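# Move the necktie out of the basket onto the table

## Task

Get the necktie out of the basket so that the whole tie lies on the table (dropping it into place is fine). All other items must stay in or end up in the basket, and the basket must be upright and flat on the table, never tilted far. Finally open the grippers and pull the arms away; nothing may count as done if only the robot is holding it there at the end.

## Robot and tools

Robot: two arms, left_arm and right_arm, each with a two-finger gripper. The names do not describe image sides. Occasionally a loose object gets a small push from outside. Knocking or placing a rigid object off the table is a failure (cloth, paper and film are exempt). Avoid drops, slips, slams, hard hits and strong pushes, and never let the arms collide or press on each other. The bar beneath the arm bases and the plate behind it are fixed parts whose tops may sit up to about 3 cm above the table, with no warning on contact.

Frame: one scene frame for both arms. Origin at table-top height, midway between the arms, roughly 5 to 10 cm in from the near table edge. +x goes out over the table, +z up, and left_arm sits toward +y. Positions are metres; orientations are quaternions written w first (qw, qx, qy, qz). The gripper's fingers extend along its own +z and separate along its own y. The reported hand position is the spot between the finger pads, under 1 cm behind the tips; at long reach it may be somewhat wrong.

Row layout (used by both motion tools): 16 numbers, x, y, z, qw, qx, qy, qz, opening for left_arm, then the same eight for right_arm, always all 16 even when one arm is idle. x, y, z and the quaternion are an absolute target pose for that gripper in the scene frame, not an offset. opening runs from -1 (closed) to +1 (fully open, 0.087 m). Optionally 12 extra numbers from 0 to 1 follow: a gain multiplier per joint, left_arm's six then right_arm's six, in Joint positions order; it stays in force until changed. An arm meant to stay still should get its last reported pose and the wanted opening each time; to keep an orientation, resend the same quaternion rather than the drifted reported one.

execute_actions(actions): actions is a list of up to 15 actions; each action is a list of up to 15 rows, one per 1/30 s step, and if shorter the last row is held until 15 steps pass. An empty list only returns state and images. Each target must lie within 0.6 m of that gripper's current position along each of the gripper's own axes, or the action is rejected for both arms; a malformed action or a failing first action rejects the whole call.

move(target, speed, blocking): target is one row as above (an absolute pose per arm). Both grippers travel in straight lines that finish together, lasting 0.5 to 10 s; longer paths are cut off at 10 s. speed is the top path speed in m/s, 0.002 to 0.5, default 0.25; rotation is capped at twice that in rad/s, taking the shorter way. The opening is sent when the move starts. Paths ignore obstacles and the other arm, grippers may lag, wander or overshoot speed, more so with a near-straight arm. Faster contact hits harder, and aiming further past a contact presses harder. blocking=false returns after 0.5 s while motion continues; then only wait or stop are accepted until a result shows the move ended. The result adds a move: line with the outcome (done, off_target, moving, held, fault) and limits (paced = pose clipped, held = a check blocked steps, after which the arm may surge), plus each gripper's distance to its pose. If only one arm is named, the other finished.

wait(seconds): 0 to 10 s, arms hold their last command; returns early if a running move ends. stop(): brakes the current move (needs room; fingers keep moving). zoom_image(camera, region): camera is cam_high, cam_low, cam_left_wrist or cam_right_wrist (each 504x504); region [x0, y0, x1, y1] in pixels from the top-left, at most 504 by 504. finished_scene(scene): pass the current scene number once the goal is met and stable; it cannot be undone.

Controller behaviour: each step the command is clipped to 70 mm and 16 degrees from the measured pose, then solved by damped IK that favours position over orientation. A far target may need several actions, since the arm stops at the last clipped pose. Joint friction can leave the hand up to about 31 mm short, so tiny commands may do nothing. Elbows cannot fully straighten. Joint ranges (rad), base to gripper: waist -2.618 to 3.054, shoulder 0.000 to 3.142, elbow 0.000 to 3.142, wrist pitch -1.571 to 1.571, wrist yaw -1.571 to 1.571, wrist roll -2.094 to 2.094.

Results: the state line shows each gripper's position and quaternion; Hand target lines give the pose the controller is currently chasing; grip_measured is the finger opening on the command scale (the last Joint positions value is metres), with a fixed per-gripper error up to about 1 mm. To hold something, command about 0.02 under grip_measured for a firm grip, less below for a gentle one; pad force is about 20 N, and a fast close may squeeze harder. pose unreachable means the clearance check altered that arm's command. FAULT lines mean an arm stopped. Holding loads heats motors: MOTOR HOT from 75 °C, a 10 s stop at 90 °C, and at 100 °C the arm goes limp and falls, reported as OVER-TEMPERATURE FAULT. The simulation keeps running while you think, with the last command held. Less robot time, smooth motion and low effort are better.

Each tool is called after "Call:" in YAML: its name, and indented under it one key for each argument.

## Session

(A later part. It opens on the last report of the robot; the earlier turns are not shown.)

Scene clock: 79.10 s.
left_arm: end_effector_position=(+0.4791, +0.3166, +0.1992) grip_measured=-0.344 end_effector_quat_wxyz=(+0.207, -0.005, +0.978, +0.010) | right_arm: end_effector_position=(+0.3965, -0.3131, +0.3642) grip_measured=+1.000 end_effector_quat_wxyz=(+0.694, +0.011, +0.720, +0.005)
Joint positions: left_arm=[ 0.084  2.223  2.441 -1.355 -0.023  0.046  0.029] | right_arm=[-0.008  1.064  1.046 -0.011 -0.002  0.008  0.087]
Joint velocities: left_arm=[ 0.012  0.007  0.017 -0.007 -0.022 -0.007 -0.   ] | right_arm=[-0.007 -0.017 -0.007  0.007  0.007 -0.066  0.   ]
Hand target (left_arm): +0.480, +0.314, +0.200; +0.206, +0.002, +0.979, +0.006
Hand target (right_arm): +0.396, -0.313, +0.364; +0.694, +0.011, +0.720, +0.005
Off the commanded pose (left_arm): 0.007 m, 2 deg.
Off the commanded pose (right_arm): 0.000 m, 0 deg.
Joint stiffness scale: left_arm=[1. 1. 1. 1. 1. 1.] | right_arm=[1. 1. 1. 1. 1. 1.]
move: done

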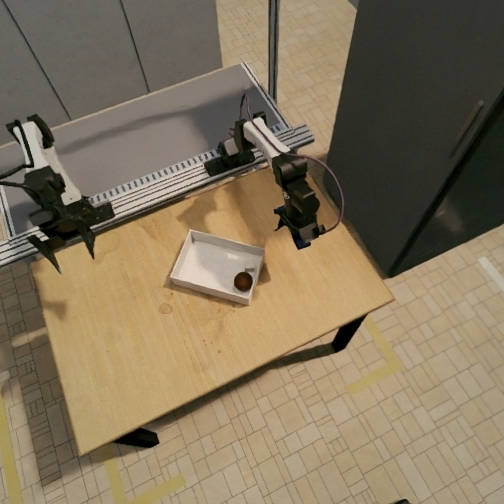

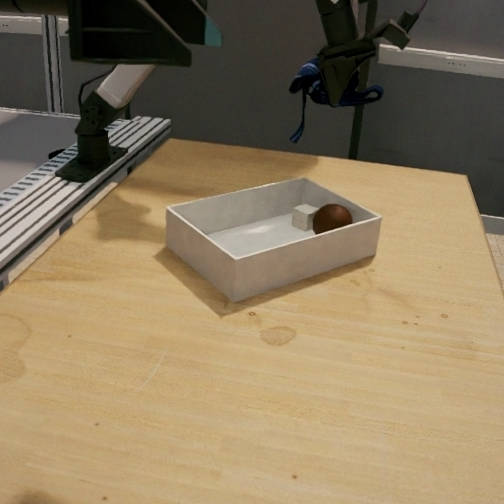

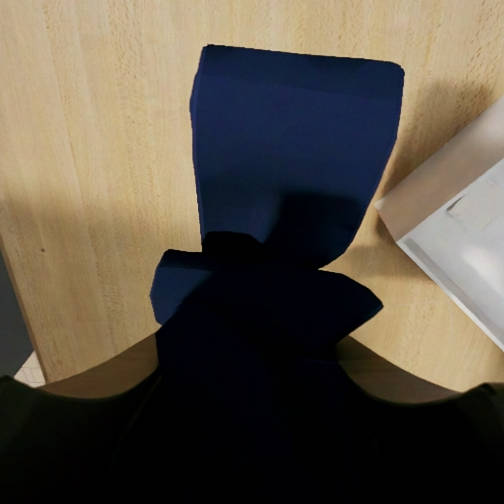

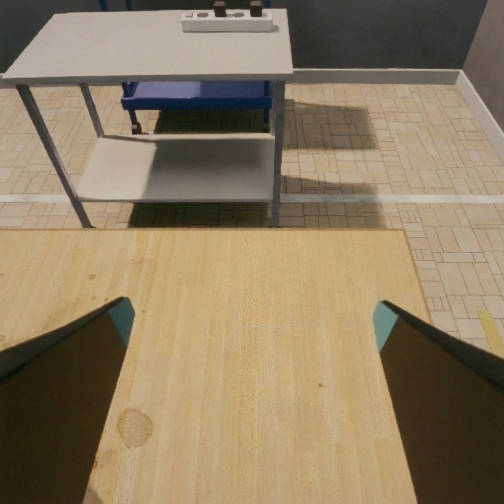

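Lower a bit, staying clear of the edge, then release.

Call:
move:
  target: [0.50,0.29,0.07,0.1,0,0.995,0,-1,0.3965,-0.3131,0.3642,0.694,0.011,0.720,0.005,1]
  speed: 0.15

Call:
move:
  target: [0.50,0.29,0.07,0.1,0,0.995,0,1,0.3965,-0.3131,0.3642,0.694,0.011,0.720,0.005,1]

Call:
move:
  target: [0.44,0.29,0.27,0.3,0,0.954,0,1,0.3965,-0.3131,0.3642,0.694,0.011,0.720,0.005,1]
  speed: 0.2

Scene clock: 86.33 s.
left_arm: end_effector_position=(+0.4962, +0.2957, +0.0621) grip_measured=-0.344 end_effector_quat_wxyz=(+0.090, -0.004, +0.996, +0.001) | right_arm: end_effector_position=(+0.3965, -0.3131, +0.3642) grip_measured=+1.000 end_effector_quat_wxyz=(+0.694, +0.011, +0.720, +0.005)
Joint positions: left_arm=[ 0.049  2.524  2.444 -1.295 -0.022  0.008  0.029] | right_arm=[-0.008  1.064  1.046 -0.011 -0.002  0.008  0.087]
Joint velocities: left_arm=[-0.012 -0.012 -0.017 -0.066  0.007  0.007  0.001] | right_arm=[ 0.007 -0.002  0.007 -0.037  0.095 -0.051  0.   ]
Hand target (left_arm): +0.500, +0.290, +0.069; +0.100, -0.001, +0.995, -0.000
Hand target (right_arm): +0.396, -0.313, +0.364; +0.694, +0.011, +0.720, +0.005
Off the commanded pose (left_arm): 0.010 m, 1 deg.
Off the commanded pose (right_arm): 0.000 m, 0 deg.
Joint stiffness scale: left_arm=[1. 1. 1. 1. 1. 1.] | right_arm=[1. 1. 1. 1. 1. 1.]
move: done

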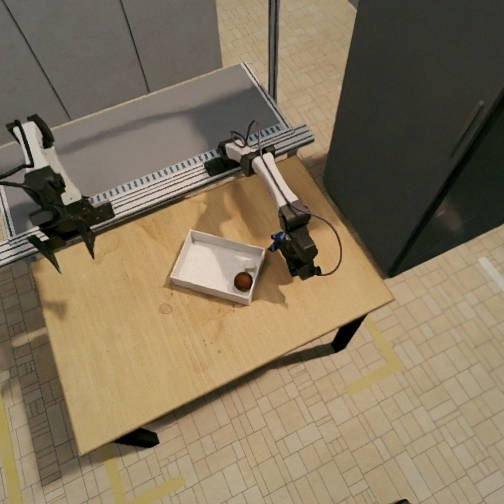

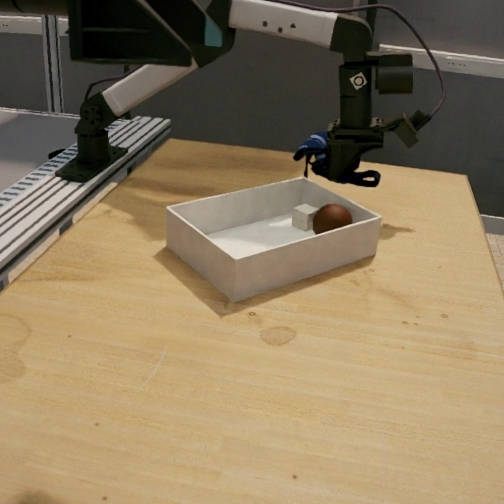

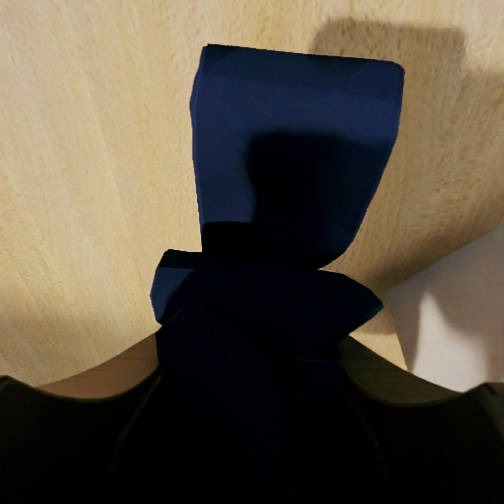

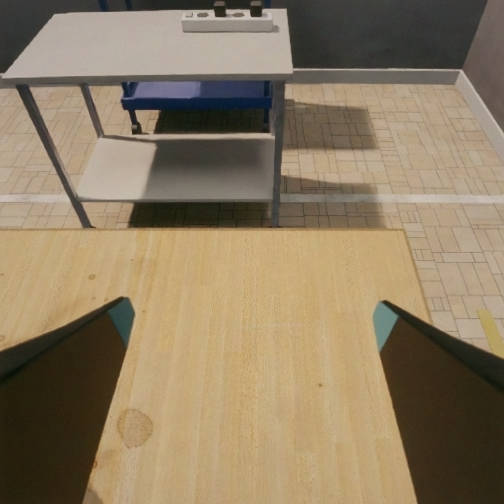

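Scene clock: 87.03 s.
left_arm: end_effector_position=(+0.4962, +0.2957, +0.0621) grip_measured=+0.994 end_effector_quat_wxyz=(+0.090, -0.004, +0.996, +0.001) | right_arm: end_effector_position=(+0.3965, -0.3131, +0.3642) grip_measured=+1.000 end_effector_quat_wxyz=(+0.694, +0.011, +0.720, +0.005)
Joint positions: left_arm=[ 0.049  2.524  2.444 -1.295 -0.022  0.008  0.087] | right_arm=[-0.008  1.064  1.046 -0.011 -0.002  0.008  0.087]
Joint velocities: left_arm=[-0.017 -0.017 -0.007  0.022  0.022 -0.022  0.001] | right_arm=[ 0.002 -0.022  0.002 -0.051  0.007  0.007  0.   ]
Hand target (left_arm): +0.500, +0.290, +0.070; +0.100, +0.000, +0.995, -0.000
Hand target (right_arm): +0.396, -0.313, +0.364; +0.694, +0.011, +0.720, +0.005
Off the commanded pose (left_arm): 0.010 m, 1 deg.
Off the commanded pose (right_arm): 0.000 m, 0 deg.
Joint stiffness scale: left_arm=[1. 1. 1. 1. 1. 1.] | right_arm=[1. 1. 1. 1. 1. 1.]
move: done

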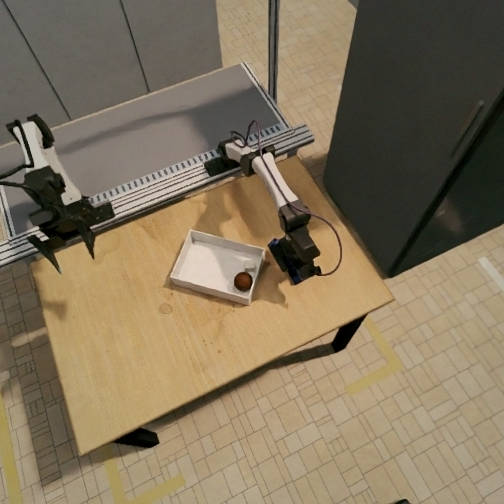

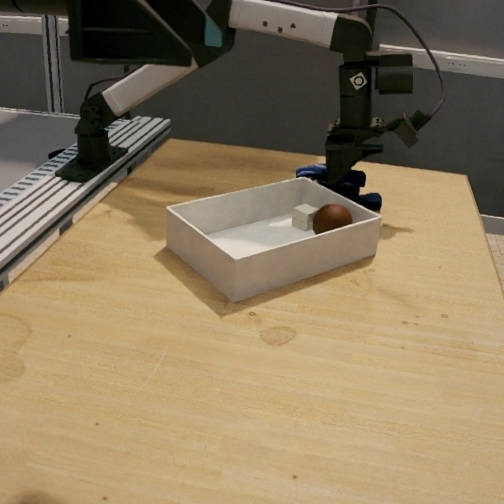

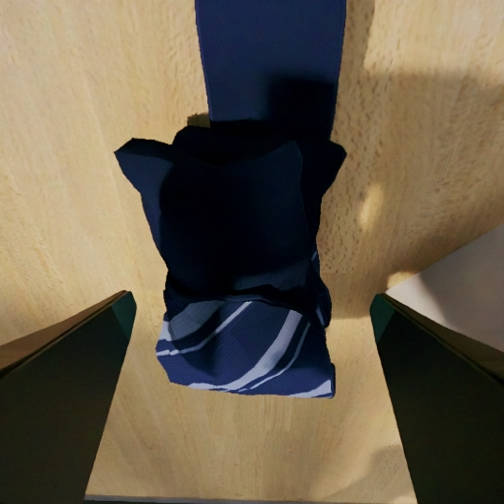

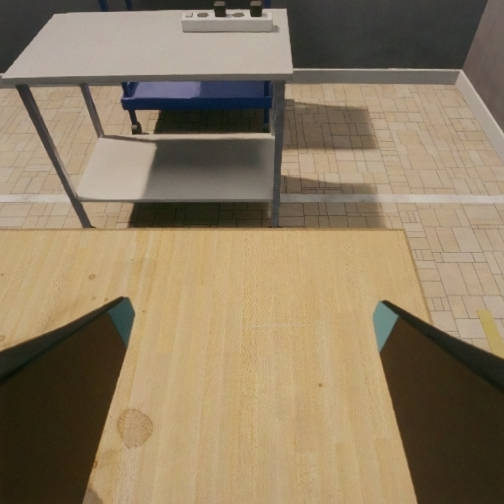

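Scene clock: 88.50 s.
left_arm: end_effector_position=(+0.4429, +0.2950, +0.2682) grip_measured=+0.994 end_effector_quat_wxyz=(+0.301, -0.003, +0.954, +0.002) | right_arm: end_effector_position=(+0.3965, -0.3131, +0.3642) grip_measured=+1.000 end_effector_quat_wxyz=(+0.694, +0.011, +0.720, +0.005)
Joint positions: left_arm=[ 0.039  1.888  2.149 -1.208 -0.022  0.008  0.087] | right_arm=[-0.008  1.064  1.046 -0.011 -0.002  0.008  0.087]
Joint velocities: left_arm=[-0.002 -0.017 -0.002  0.037 -0.066  0.037  0.   ] | right_arm=[-0.002  0.007 -0.007 -0.007 -0.066 -0.007  0.   ]
Hand target (left_arm): +0.439, +0.290, +0.273; +0.300, +0.003, +0.954, -0.002
Hand target (right_arm): +0.396, -0.313, +0.364; +0.694, +0.011, +0.720, +0.005
Off the commanded pose (left_arm): 0.006 m, 0 deg.
Off the commanded pose (right_arm): 0.000 m, 0 deg.
Joint stiffness scale: left_arm=[1. 1. 1. 1. 1. 1.] | right_arm=[1. 1. 1. 1. 1. 1.]
move: done

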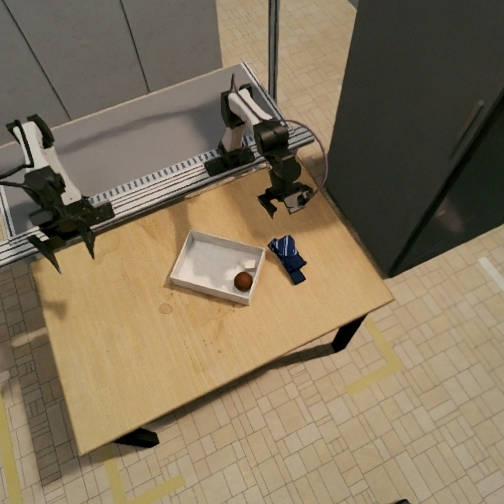

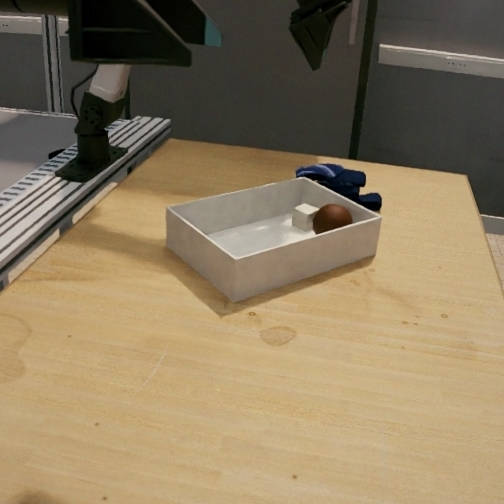

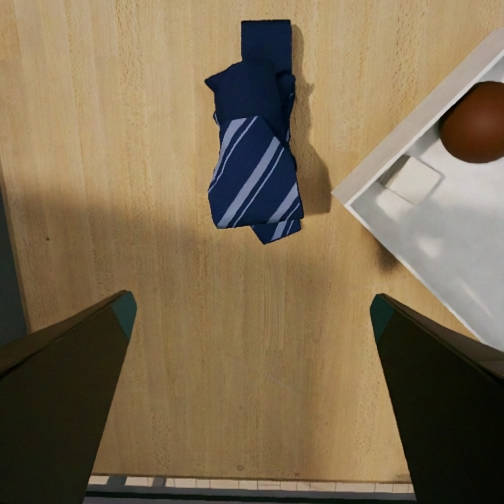

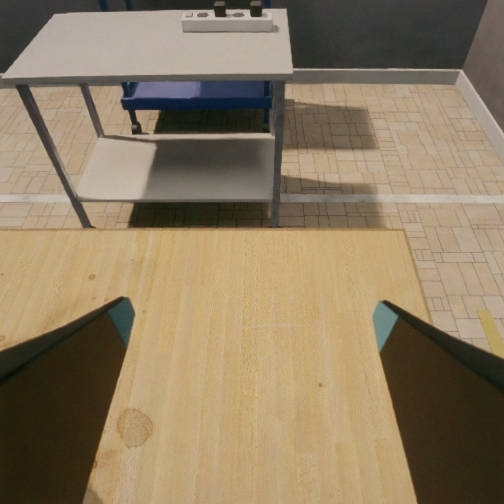

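Call:
move:
  target: [0.455,0.29,0.09,0.05,0,0.998,0,0.5,0.3965,-0.3131,0.3642,0.694,0.011,0.720,0.005,1]
  speed: 0.2

Scene clock: 97.03 s.
left_arm: end_effector_position=(+0.4553, +0.2907, +0.0834) grip_measured=+0.500 end_effector_quat_wxyz=(+0.051, -0.001, +0.999, +0.000) | right_arm: end_effector_position=(+0.3965, -0.3131, +0.3642) grip_measured=+1.000 end_effector_quat_wxyz=(+0.694, +0.011, +0.720, +0.005)
Joint positions: left_arm=[ 0.039  2.391  2.284 -1.348 -0.022  0.001  0.066] | right_arm=[-0.008  1.064  1.046 -0.011 -0.002  0.008  0.087]
Joint velocities: left_arm=[-0.007  0.012  0.007  0.022  0.007 -0.007 -0.   ] | right_arm=[-0.002 -0.002  0.007 -0.066 -0.037 -0.051  0.   ]
Hand target (left_arm): +0.456, +0.290, +0.087; +0.050, -0.003, +0.999, +0.001
Hand target (right_arm): +0.396, -0.313, +0.364; +0.694, +0.011, +0.720, +0.005
Off the commanded pose (left_arm): 0.007 m, 0 deg.
Off the commanded pose (right_arm): 0.000 m, 0 deg.
Joint stiffness scale: left_arm=[1. 1. 1. 1. 1. 1.] | right_arm=[1. 1. 1. 1. 1. 1.]
move: done

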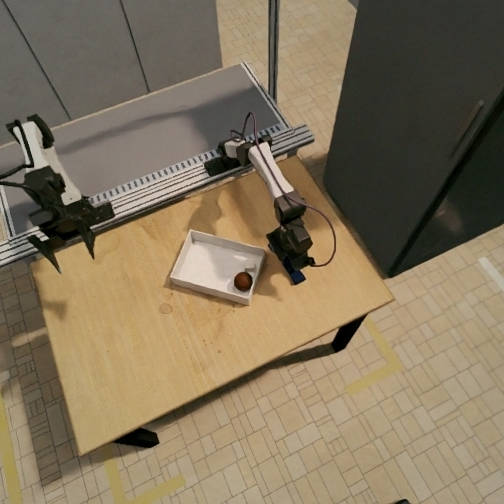

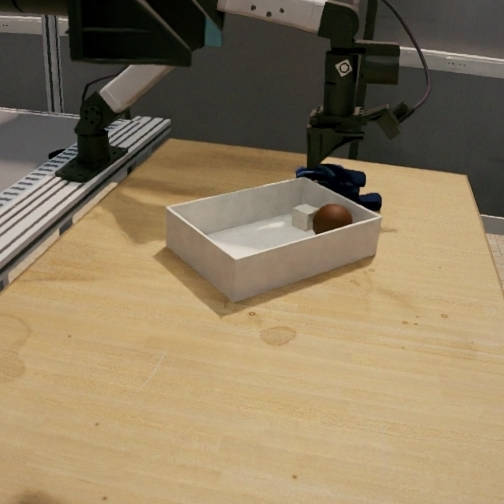

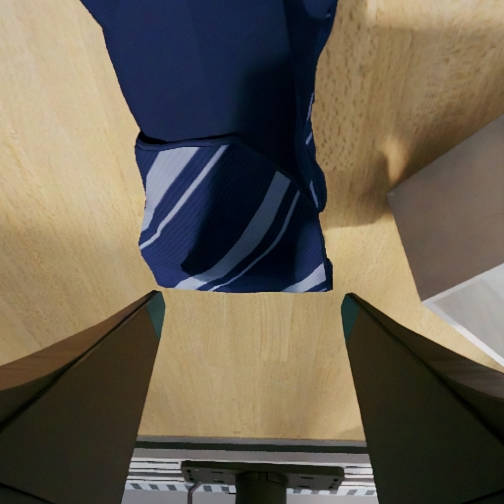

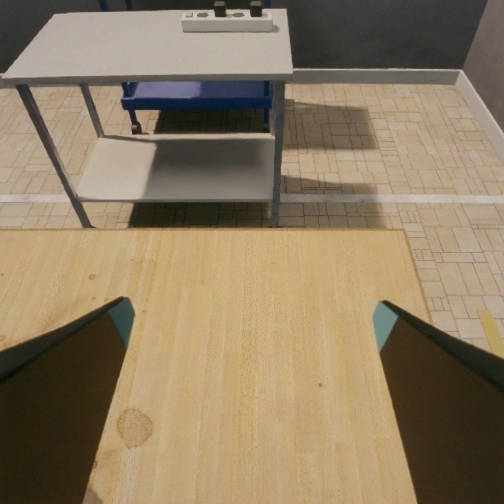

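Call:
move:
  target: [0.455,0.297,0.06,0.05,0,0.998,0,1,0.3965,-0.3131,0.3642,0.694,0.011,0.720,0.005,1]
  speed: 0.08

Call:
move:
  target: [0.455,0.297,0.015,0.05,0,0.998,0,1,0.3965,-0.3131,0.3642,0.694,0.011,0.720,0.005,1]
  speed: 0.06

Scene clock: 105.60 s.
left_arm: end_effector_position=(+0.4586, +0.2952, +0.0635) grip_measured=+0.994 end_effector_quat_wxyz=(+0.054, -0.001, +0.999, +0.001) | right_arm: end_effector_position=(+0.3965, -0.3131, +0.3642) grip_measured=+1.000 end_effector_quat_wxyz=(+0.694, +0.011, +0.720, +0.005)
Joint positions: left_arm=[ 0.049  2.391  2.205 -1.262 -0.022  0.011  0.087] | right_arm=[-0.008  1.064  1.046 -0.011 -0.002  0.008  0.087]
Joint velocities: left_arm=[-0.002  0.007 -0.002  0.037 -0.022 -0.007 -0.   ] | right_arm=[-0.007  0.002  0.002  0.022 -0.051  0.007  0.   ]
Hand target (left_arm): +0.455, +0.297, +0.060; +0.050, +0.000, +0.999, +0.000
Hand target (right_arm): +0.396, -0.313, +0.364; +0.694, +0.011, +0.720, +0.005
Off the commanded pose (left_arm): 0.005 m, 1 deg.
Off the commanded pose (right_arm): 0.000 m, 0 deg.
Joint stiffness scale: left_arm=[1. 1. 1. 1. 1. 1.] | right_arm=[1. 1. 1. 1. 1. 1.]
move: done

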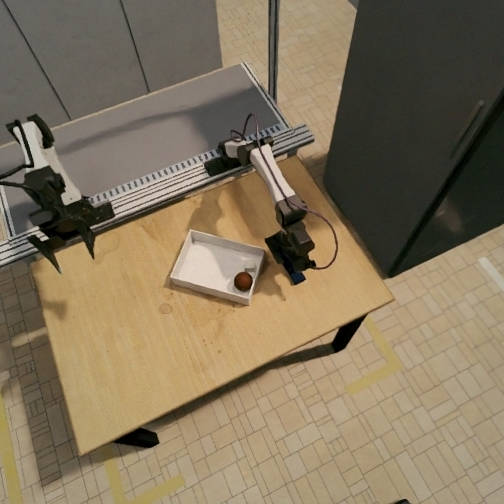

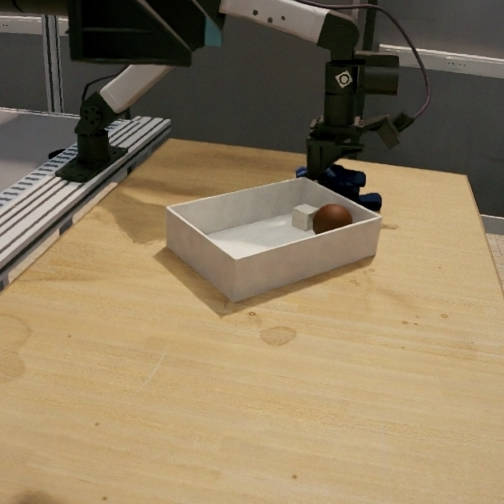

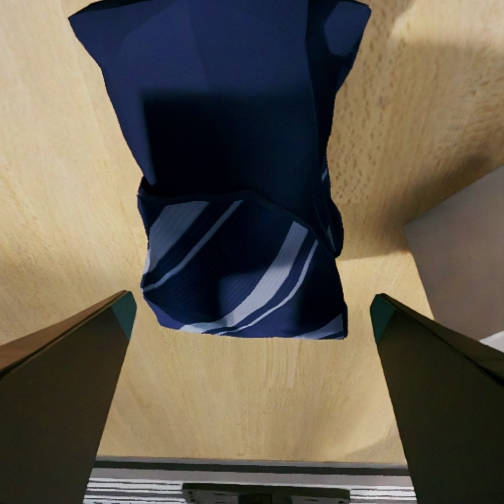

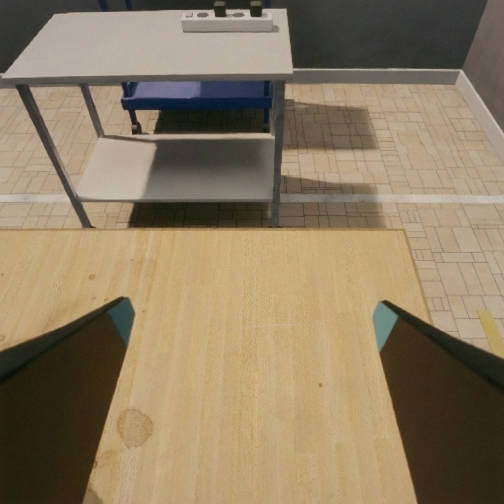

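Scene clock: 106.90 s.
left_arm: end_effector_position=(+0.4610, +0.2945, +0.0249) grip_measured=+0.994 end_effector_quat_wxyz=(+0.062, -0.001, +0.998, +0.001) | right_arm: end_effector_position=(+0.3965, -0.3131, +0.3642) grip_measured=+1.000 end_effector_quat_wxyz=(+0.694, +0.011, +0.720, +0.005)
Joint positions: left_arm=[ 0.049  2.391  2.053 -1.095 -0.022  0.013  0.087] | right_arm=[-0.008  1.064  1.046 -0.011 -0.002  0.008  0.087]
Joint velocities: left_arm=[-0.012  0.002 -0.017  0.066 -0.066  0.022 -0.001] | right_arm=[-0.017 -0.012  0.002  0.037 -0.007 -0.037  0.   ]
Hand target (left_arm): +0.455, +0.297, +0.015; +0.050, -0.000, +0.999, +0.000
Hand target (right_arm): +0.396, -0.313, +0.364; +0.694, +0.011, +0.720, +0.005
Off the commanded pose (left_arm): 0.012 m, 1 deg.
Off the commanded pose (right_arm): 0.000 m, 0 deg.
Joint stiffness scale: left_arm=[1. 1. 1. 1. 1. 1.] | right_arm=[1. 1. 1. 1. 1. 1.]
move: off_target (left_arm)

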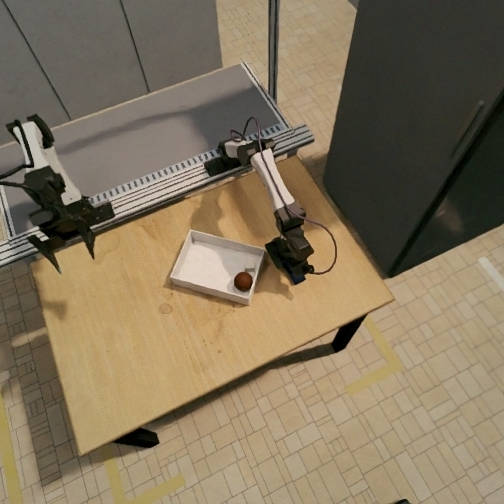

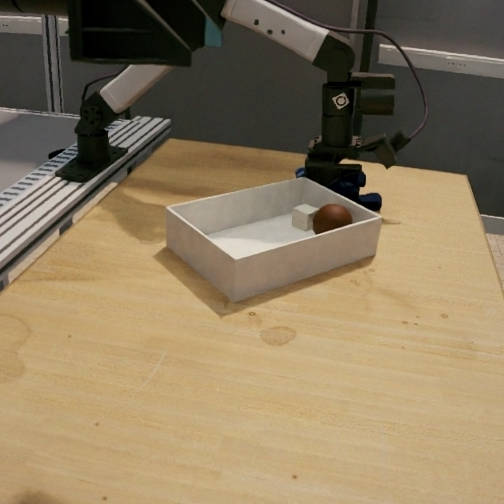

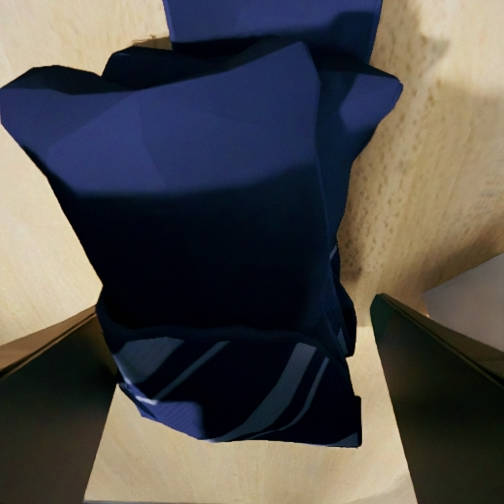

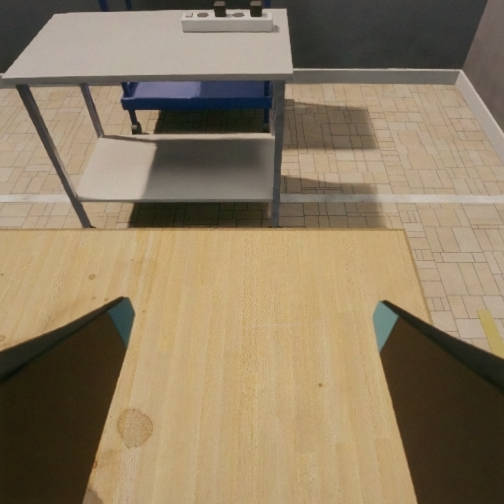

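Call:
execute_actions:
  actions:
    - [[0.458,0.29,0.045,0.05,0,0.998,0,1,0.3965,-0.3131,0.3642,0.694,0.011,0.720,0.005,1]]
    - [[0.458,0.29,0.045,0.05,0,0.998,0,0.6,0.3965,-0.3131,0.3642,0.694,0.011,0.720,0.005,1]]
    - [[0.458,0.29,0.045,0.05,0,0.998,0,0.1,0.3965,-0.3131,0.3642,0.694,0.011,0.720,0.005,1]]
    - [[0.458,0.29,0.045,0.05,0,0.998,0,-0.4,0.3965,-0.3131,0.3642,0.694,0.011,0.720,0.005,1]]
    - [[0.458,0.29,0.045,0.05,0,0.998,0,-1,0.3965,-0.3131,0.3642,0.694,0.011,0.720,0.005,1]]
    - [[0.458,0.29,0.045,0.05,0,0.998,0,-1,0.3965,-0.3131,0.3642,0.694,0.011,0.720,0.005,1]]

Call:
move:
  target: [0.45,0.29,0.25,0.25,0,0.968,0,-1,0.3965,-0.3131,0.3642,0.694,0.011,0.720,0.005,1]
  speed: 0.15

Scene clock: 117.80 s.
left_arm: end_effector_position=(+0.4549, +0.2947, +0.0403) grip_measured=-0.760 end_effector_quat_wxyz=(+0.047, -0.002, +0.999, +0.001) | right_arm: end_effector_position=(+0.3965, -0.3131, +0.3642) grip_measured=+1.000 end_effector_quat_wxyz=(+0.694, +0.011, +0.720, +0.005)
Joint positions: left_arm=[ 0.049  2.393  2.115 -1.186 -0.023  0.009  0.011] | right_arm=[-0.008  1.064  1.046 -0.011 -0.002  0.008  0.087]
Joint velocities: left_arm=[ 0.022  0.007  0.017 -0.007 -0.037 -0.066 -0.001] | right_arm=[-0.007 -0.002 -0.007 -0.007 -0.022 -0.037  0.   ]
Hand target (left_arm): +0.458, +0.290, +0.045; +0.050, +0.000, +0.999, -0.000
Hand target (right_arm): +0.396, -0.313, +0.364; +0.694, +0.011, +0.720, +0.005
Off the commanded pose (left_arm): 0.007 m, 0 deg.
Off the commanded pose (right_arm): 0.000 m, 0 deg.
Joint stiffness scale: left_arm=[1. 1. 1. 1. 1. 1.] | right_arm=[1. 1. 1. 1. 1. 1.]

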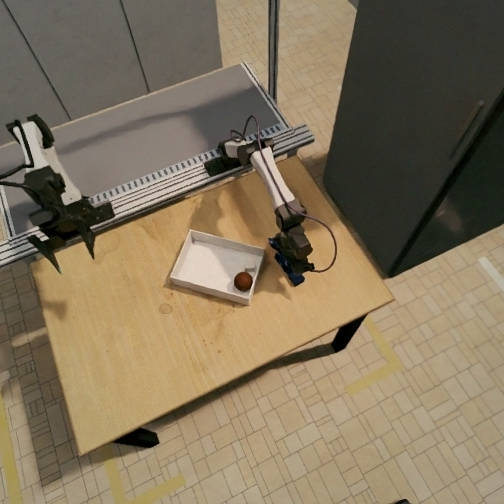

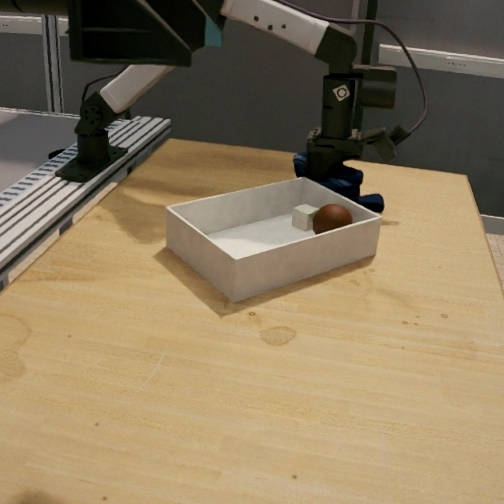

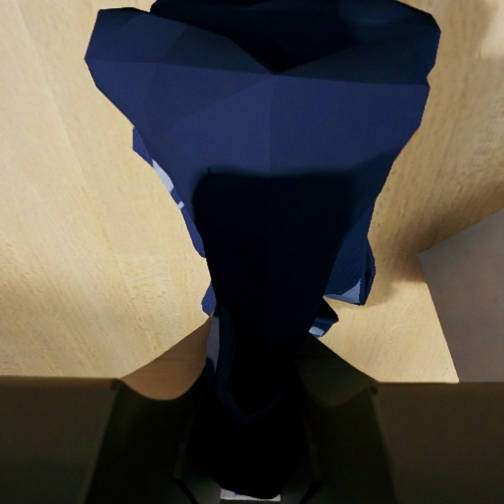

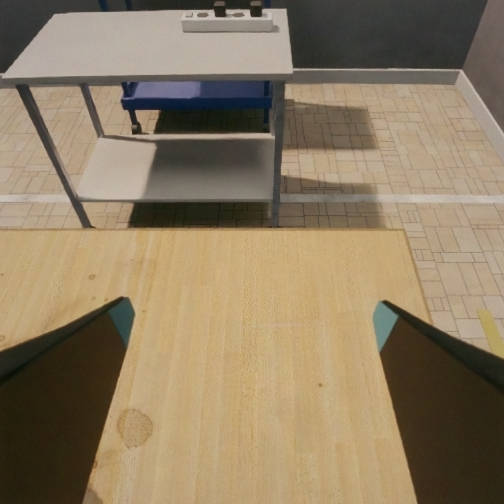

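Scene clock: 119.80 s.
left_arm: end_effector_position=(+0.4501, +0.2960, +0.2425) grip_measured=-0.763 end_effector_quat_wxyz=(+0.241, -0.003, +0.970, +0.002) | right_arm: end_effector_position=(+0.3965, -0.3131, +0.3642) grip_measured=+1.000 end_effector_quat_wxyz=(+0.694, +0.011, +0.720, +0.005)
Joint positions: left_arm=[ 0.042  2.041  2.312 -1.34  -0.023  0.009  0.01 ] | right_arm=[-0.008  1.064  1.046 -0.011 -0.002  0.008  0.087]
Joint velocities: left_arm=[-0.007 -0.017  0.012 -0.051 -0.007 -0.037 -0.001] | right_arm=[ 0.002  0.007  0.002 -0.022 -0.066 -0.007  0.   ]
Hand target (left_arm): +0.449, +0.290, +0.252; +0.250, +0.002, +0.968, -0.002
Hand target (right_arm): +0.396, -0.313, +0.364; +0.694, +0.011, +0.720, +0.005
Off the commanded pose (left_arm): 0.010 m, 1 deg.
Off the commanded pose (right_arm): 0.000 m, 0 deg.
Joint stiffness scale: left_arm=[1. 1. 1. 1. 1. 1.] | right_arm=[1. 1. 1. 1. 1. 1.]
move: done

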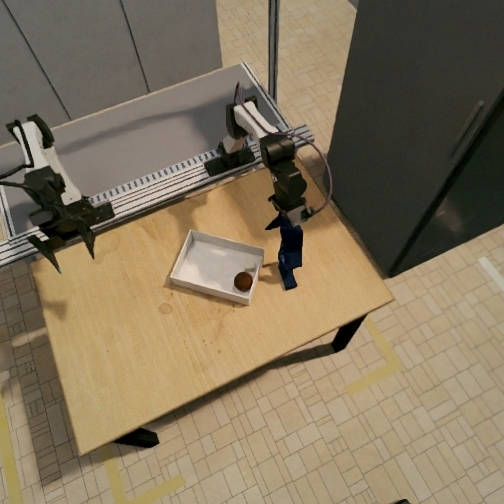

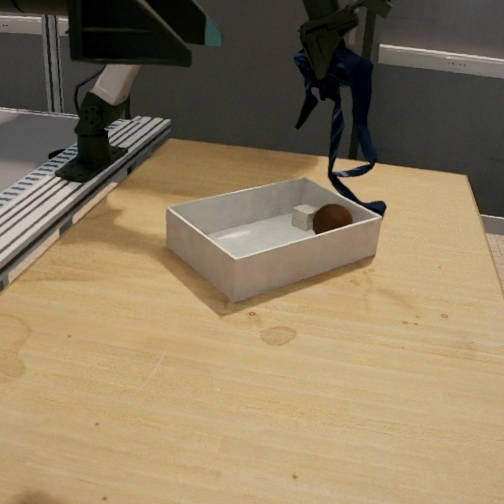

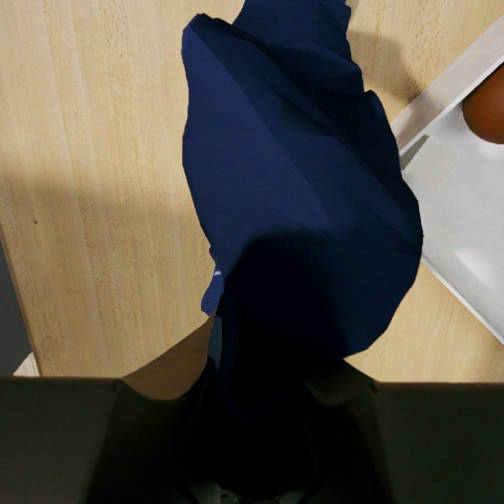

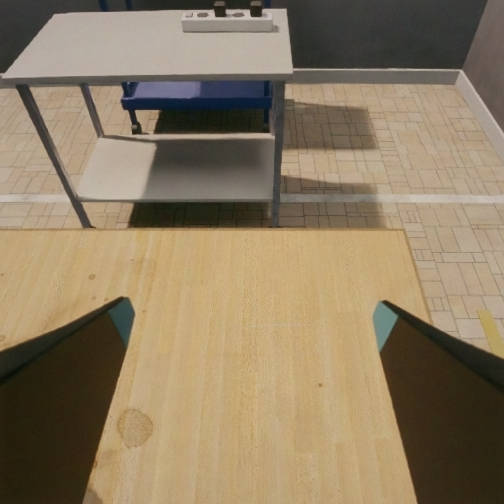

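Call:
move:
  target: [0.29,0.33,0.07,0.05,0,0.998,0,-1,0.3965,-0.3131,0.3642,0.694,0.011,0.720,0.005,1]
  speed: 0.12

Scene clock: 128.63 s.
left_arm: end_effector_position=(+0.2953, +0.3282, +0.0680) grip_measured=-0.763 end_effector_quat_wxyz=(+0.046, -0.003, +0.999, +0.004) | right_arm: end_effector_position=(+0.3965, -0.3131, +0.3642) grip_measured=+1.000 end_effector_quat_wxyz=(+0.694, +0.011, +0.720, +0.005)
Joint positions: left_arm=[ 0.156  1.738  1.242 -0.967 -0.017  0.115  0.01 ] | right_arm=[-0.008  1.064  1.046 -0.011 -0.002  0.008  0.087]
Joint velocities: left_arm=[ 0.017  0.002  0.007  0.022 -0.051  0.022 -0.001] | right_arm=[-0.007 -0.007  0.002  0.022 -0.037  0.051  0.   ]
Hand target (left_arm): +0.291, +0.329, +0.068; +0.050, -0.003, +0.999, +0.002
Hand target (right_arm): +0.396, -0.313, +0.364; +0.694, +0.011, +0.720, +0.005
Off the commanded pose (left_arm): 0.006 m, 1 deg.
Off the commanded pose (right_arm): 0.000 m, 0 deg.
Joint stiffness scale: left_arm=[1. 1. 1. 1. 1. 1.] | right_arm=[1. 1. 1. 1. 1. 1.]
move: done

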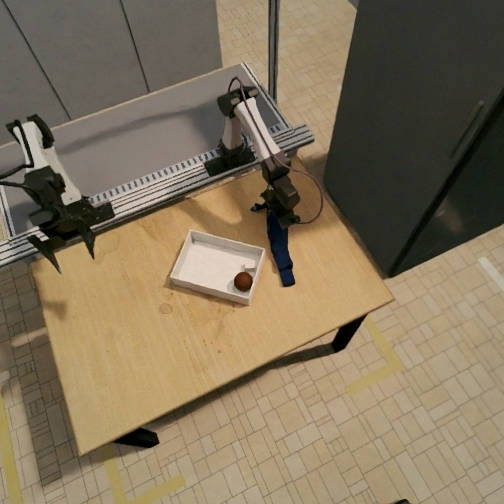

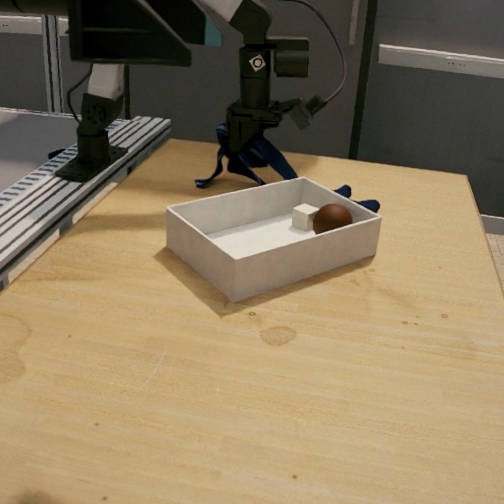

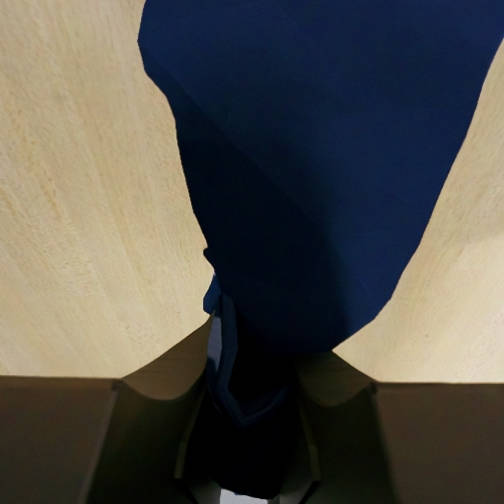

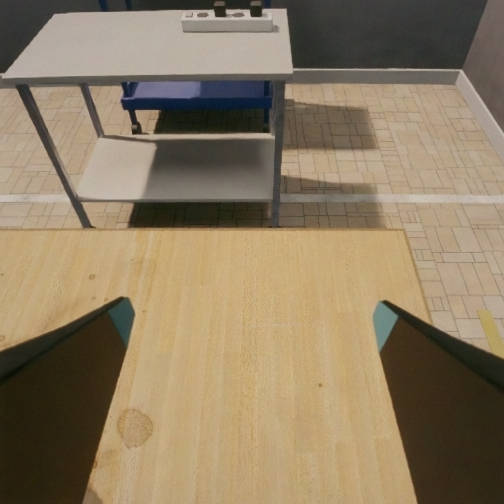

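Call:
move:
  target: [0.30,0.33,0.04,0.05,0,0.998,0,-1,0.3965,-0.3131,0.3642,0.694,0.011,0.720,0.005,1]
  speed: 0.08

Call:
move:
  target: [0.30,0.33,0.04,0.05,0,0.998,0,1,0.3965,-0.3131,0.3642,0.694,0.011,0.720,0.005,1]

Call:
move:
  target: [0.30,0.33,0.25,0.3,0,0.954,0,1,0.3965,-0.3131,0.3642,0.694,0.011,0.720,0.005,1]
  speed: 0.2

Scene clock: 135.40 s.
left_arm: end_effector_position=(+0.3064, +0.3294, +0.0495) grip_measured=-0.763 end_effector_quat_wxyz=(+0.062, +0.001, +0.998, +0.006) | right_arm: end_effector_position=(+0.3965, -0.3131, +0.3642) grip_measured=+1.000 end_effector_quat_wxyz=(+0.694, +0.011, +0.720, +0.005)
Joint positions: left_arm=[ 0.156  1.769  1.205 -0.866 -0.016  0.123  0.01 ] | right_arm=[-0.008  1.064  1.046 -0.011 -0.002  0.008  0.087]
Joint velocities: left_arm=[ 0.007  0.007 -0.027 -0.051  0.051  0.051 -0.   ] | right_arm=[-0.002 -0.017 -0.007  0.007 -0.081 -0.051  0.   ]
Hand target (left_arm): +0.300, +0.330, +0.040; +0.050, +0.000, +0.999, +0.000
Hand target (right_arm): +0.396, -0.313, +0.364; +0.694, +0.011, +0.720, +0.005
Off the commanded pose (left_arm): 0.012 m, 1 deg.
Off the commanded pose (right_arm): 0.000 m, 0 deg.
Joint stiffness scale: left_arm=[1. 1. 1. 1. 1. 1.] | right_arm=[1. 1. 1. 1. 1. 1.]
move: off_target (left_arm)

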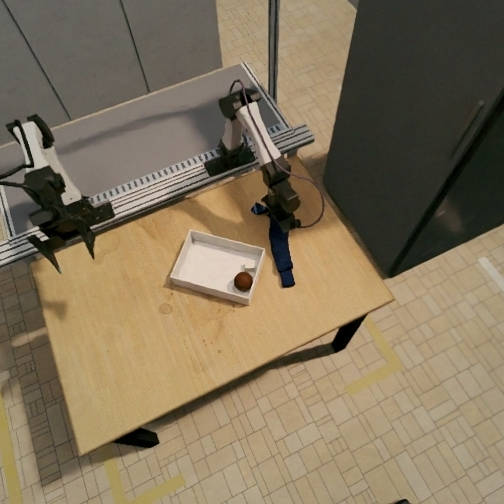

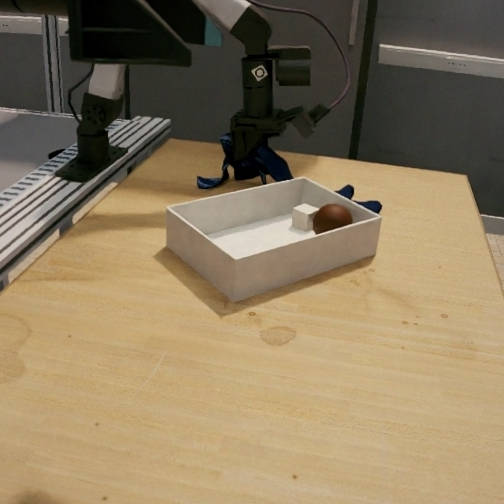

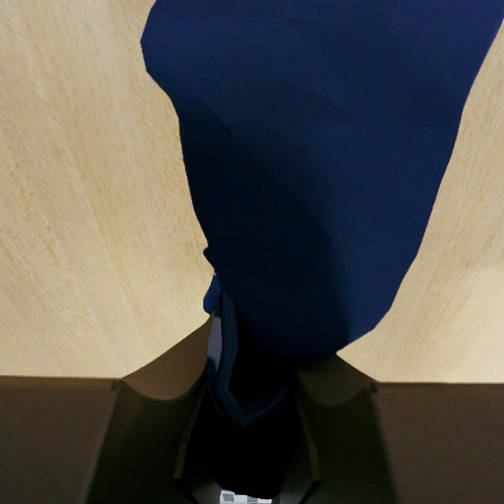

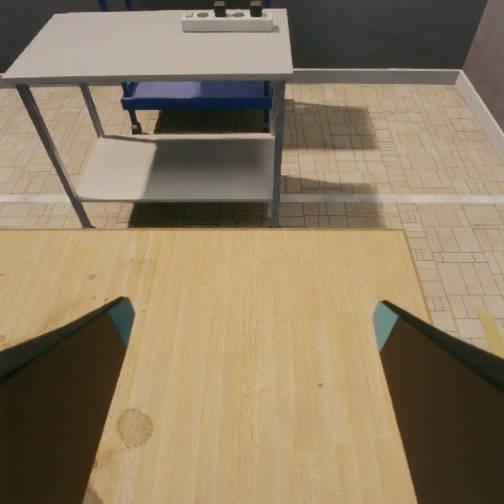

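Scene clock: 136.10 s.
left_arm: end_effector_position=(+0.3072, +0.3294, +0.0495) grip_measured=+0.994 end_effector_quat_wxyz=(+0.063, +0.001, +0.998, +0.006) | right_arm: end_effector_position=(+0.3965, -0.3131, +0.3642) grip_measured=+1.000 end_effector_quat_wxyz=(+0.694, +0.011, +0.720, +0.005)
Joint positions: left_arm=[ 0.156  1.769  1.205 -0.863 -0.016  0.123  0.087] | right_arm=[-0.008  1.064  1.046 -0.011 -0.002  0.008  0.087]
Joint velocities: left_arm=[-0.002 -0.002 -0.022  0.007 -0.037 -0.066 -0.   ] | right_arm=[ 0.007  0.012 -0.007  0.022  0.022 -0.007  0.   ]
Hand target (left_arm): +0.300, +0.330, +0.040; +0.050, -0.000, +0.999, +0.000
Hand target (right_arm): +0.396, -0.313, +0.364; +0.694, +0.011, +0.720, +0.005
Off the commanded pose (left_arm): 0.012 m, 2 deg.
Off the commanded pose (right_arm): 0.000 m, 0 deg.
Joint stiffness scale: left_arm=[1. 1. 1. 1. 1. 1.] | right_arm=[1. 1. 1. 1. 1. 1.]
move: off_target (left_arm)

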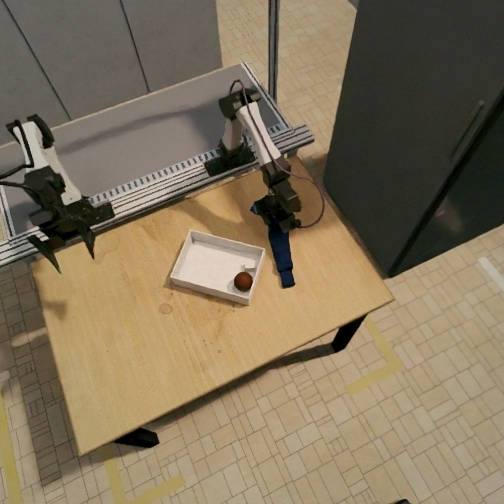

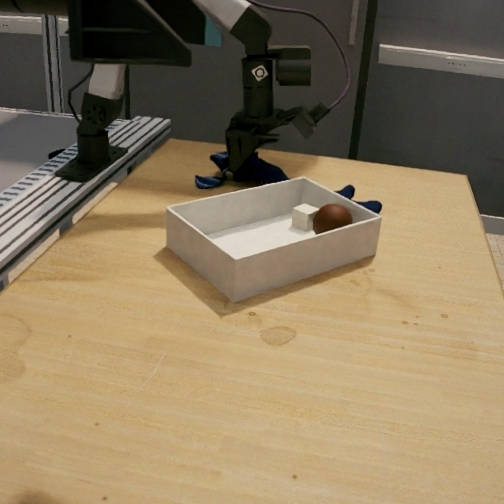

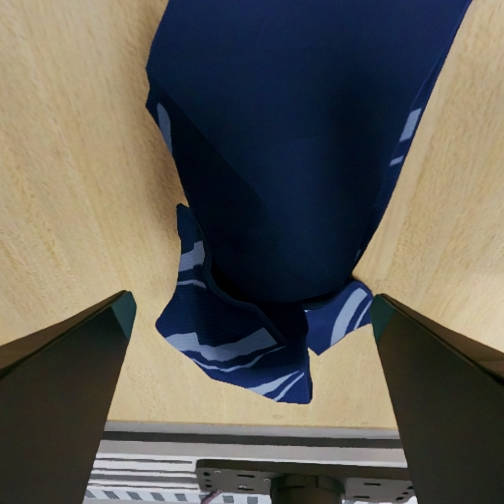

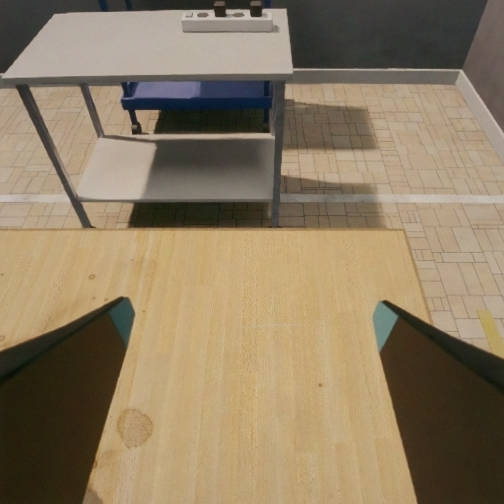

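Scene clock: 137.87 s.
left_arm: end_effector_position=(+0.3011, +0.3291, +0.2454) grip_measured=+0.994 end_effector_quat_wxyz=(+0.295, +0.002, +0.956, +0.000) | right_arm: end_effector_position=(+0.3965, -0.3131, +0.3642) grip_measured=+1.000 end_effector_quat_wxyz=(+0.694, +0.011, +0.720, +0.005)
Joint positions: left_arm=[ 0.194  1.317  1.459 -1.104  0.073  0.145  0.087] | right_arm=[-0.008  1.064  1.046 -0.011 -0.002  0.008  0.087]
Joint velocities: left_arm=[ 0.017 -0.012  0.027 -0.007 -0.037  0.007 -0.001] | right_arm=[-0.007  0.002 -0.017 -0.022 -0.095  0.022  0.   ]
Hand target (left_arm): +0.298, +0.330, +0.253; +0.300, +0.003, +0.954, -0.001
Hand target (right_arm): +0.396, -0.313, +0.364; +0.694, +0.011, +0.720, +0.005
Off the commanded pose (left_arm): 0.005 m, 1 deg.
Off the commanded pose (right_arm): 0.000 m, 0 deg.
Joint stiffness scale: left_arm=[1. 1. 1. 1. 1. 1.] | right_arm=[1. 1. 1. 1. 1. 1.]
move: done

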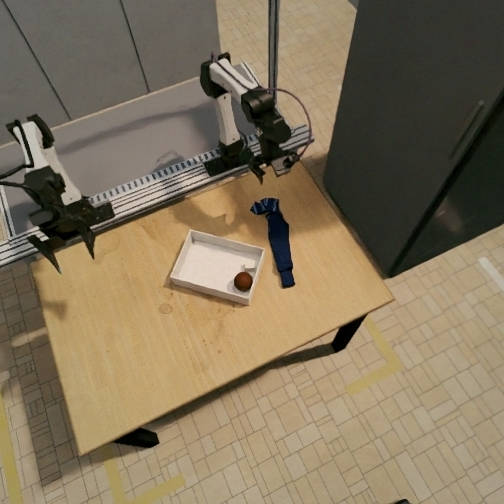

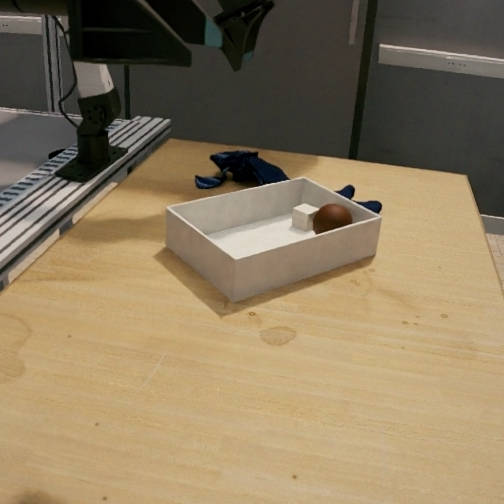

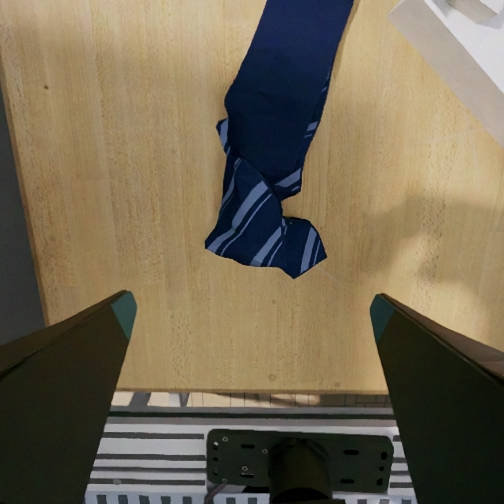

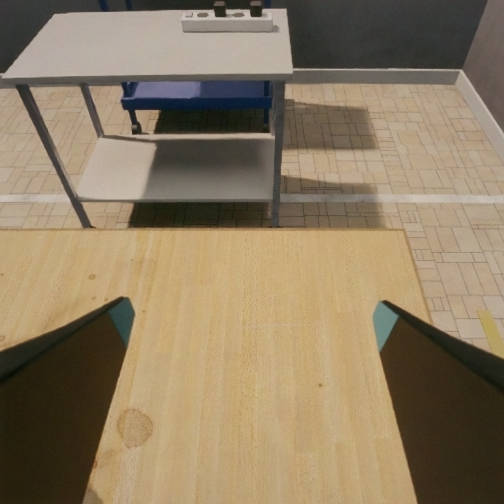

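Call:
zoom_image:
  camera: "cam_high"
  region: [220,180,340,310]

Call:
zoom_image:
  camera: "cam_low"
  region: [180,130,400,230]

Region (220, 180, 340, 310) of cam_high's 504x504 image, scaled by 3.877, with more detail than that image has; it fills the left 465 columns of this view, and the rest is white.

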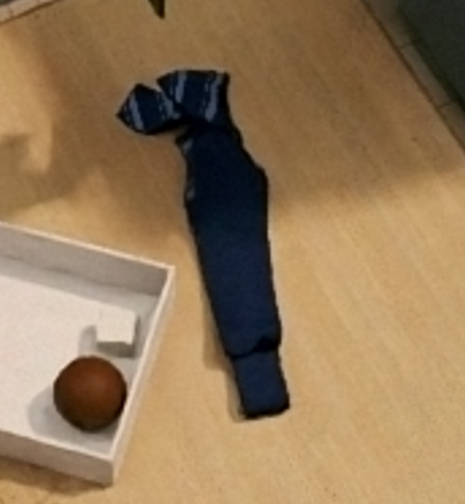

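Region (180, 130, 400, 230) of cam_low's 504x504 image, scaled by 2.291, with more detail than that image has; it fills the top 229 rows of this view, and the rest is white.

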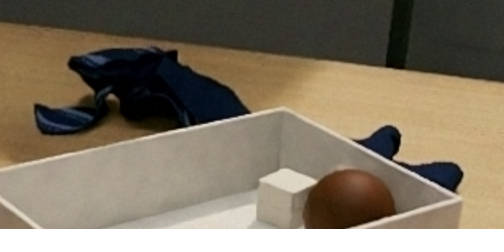

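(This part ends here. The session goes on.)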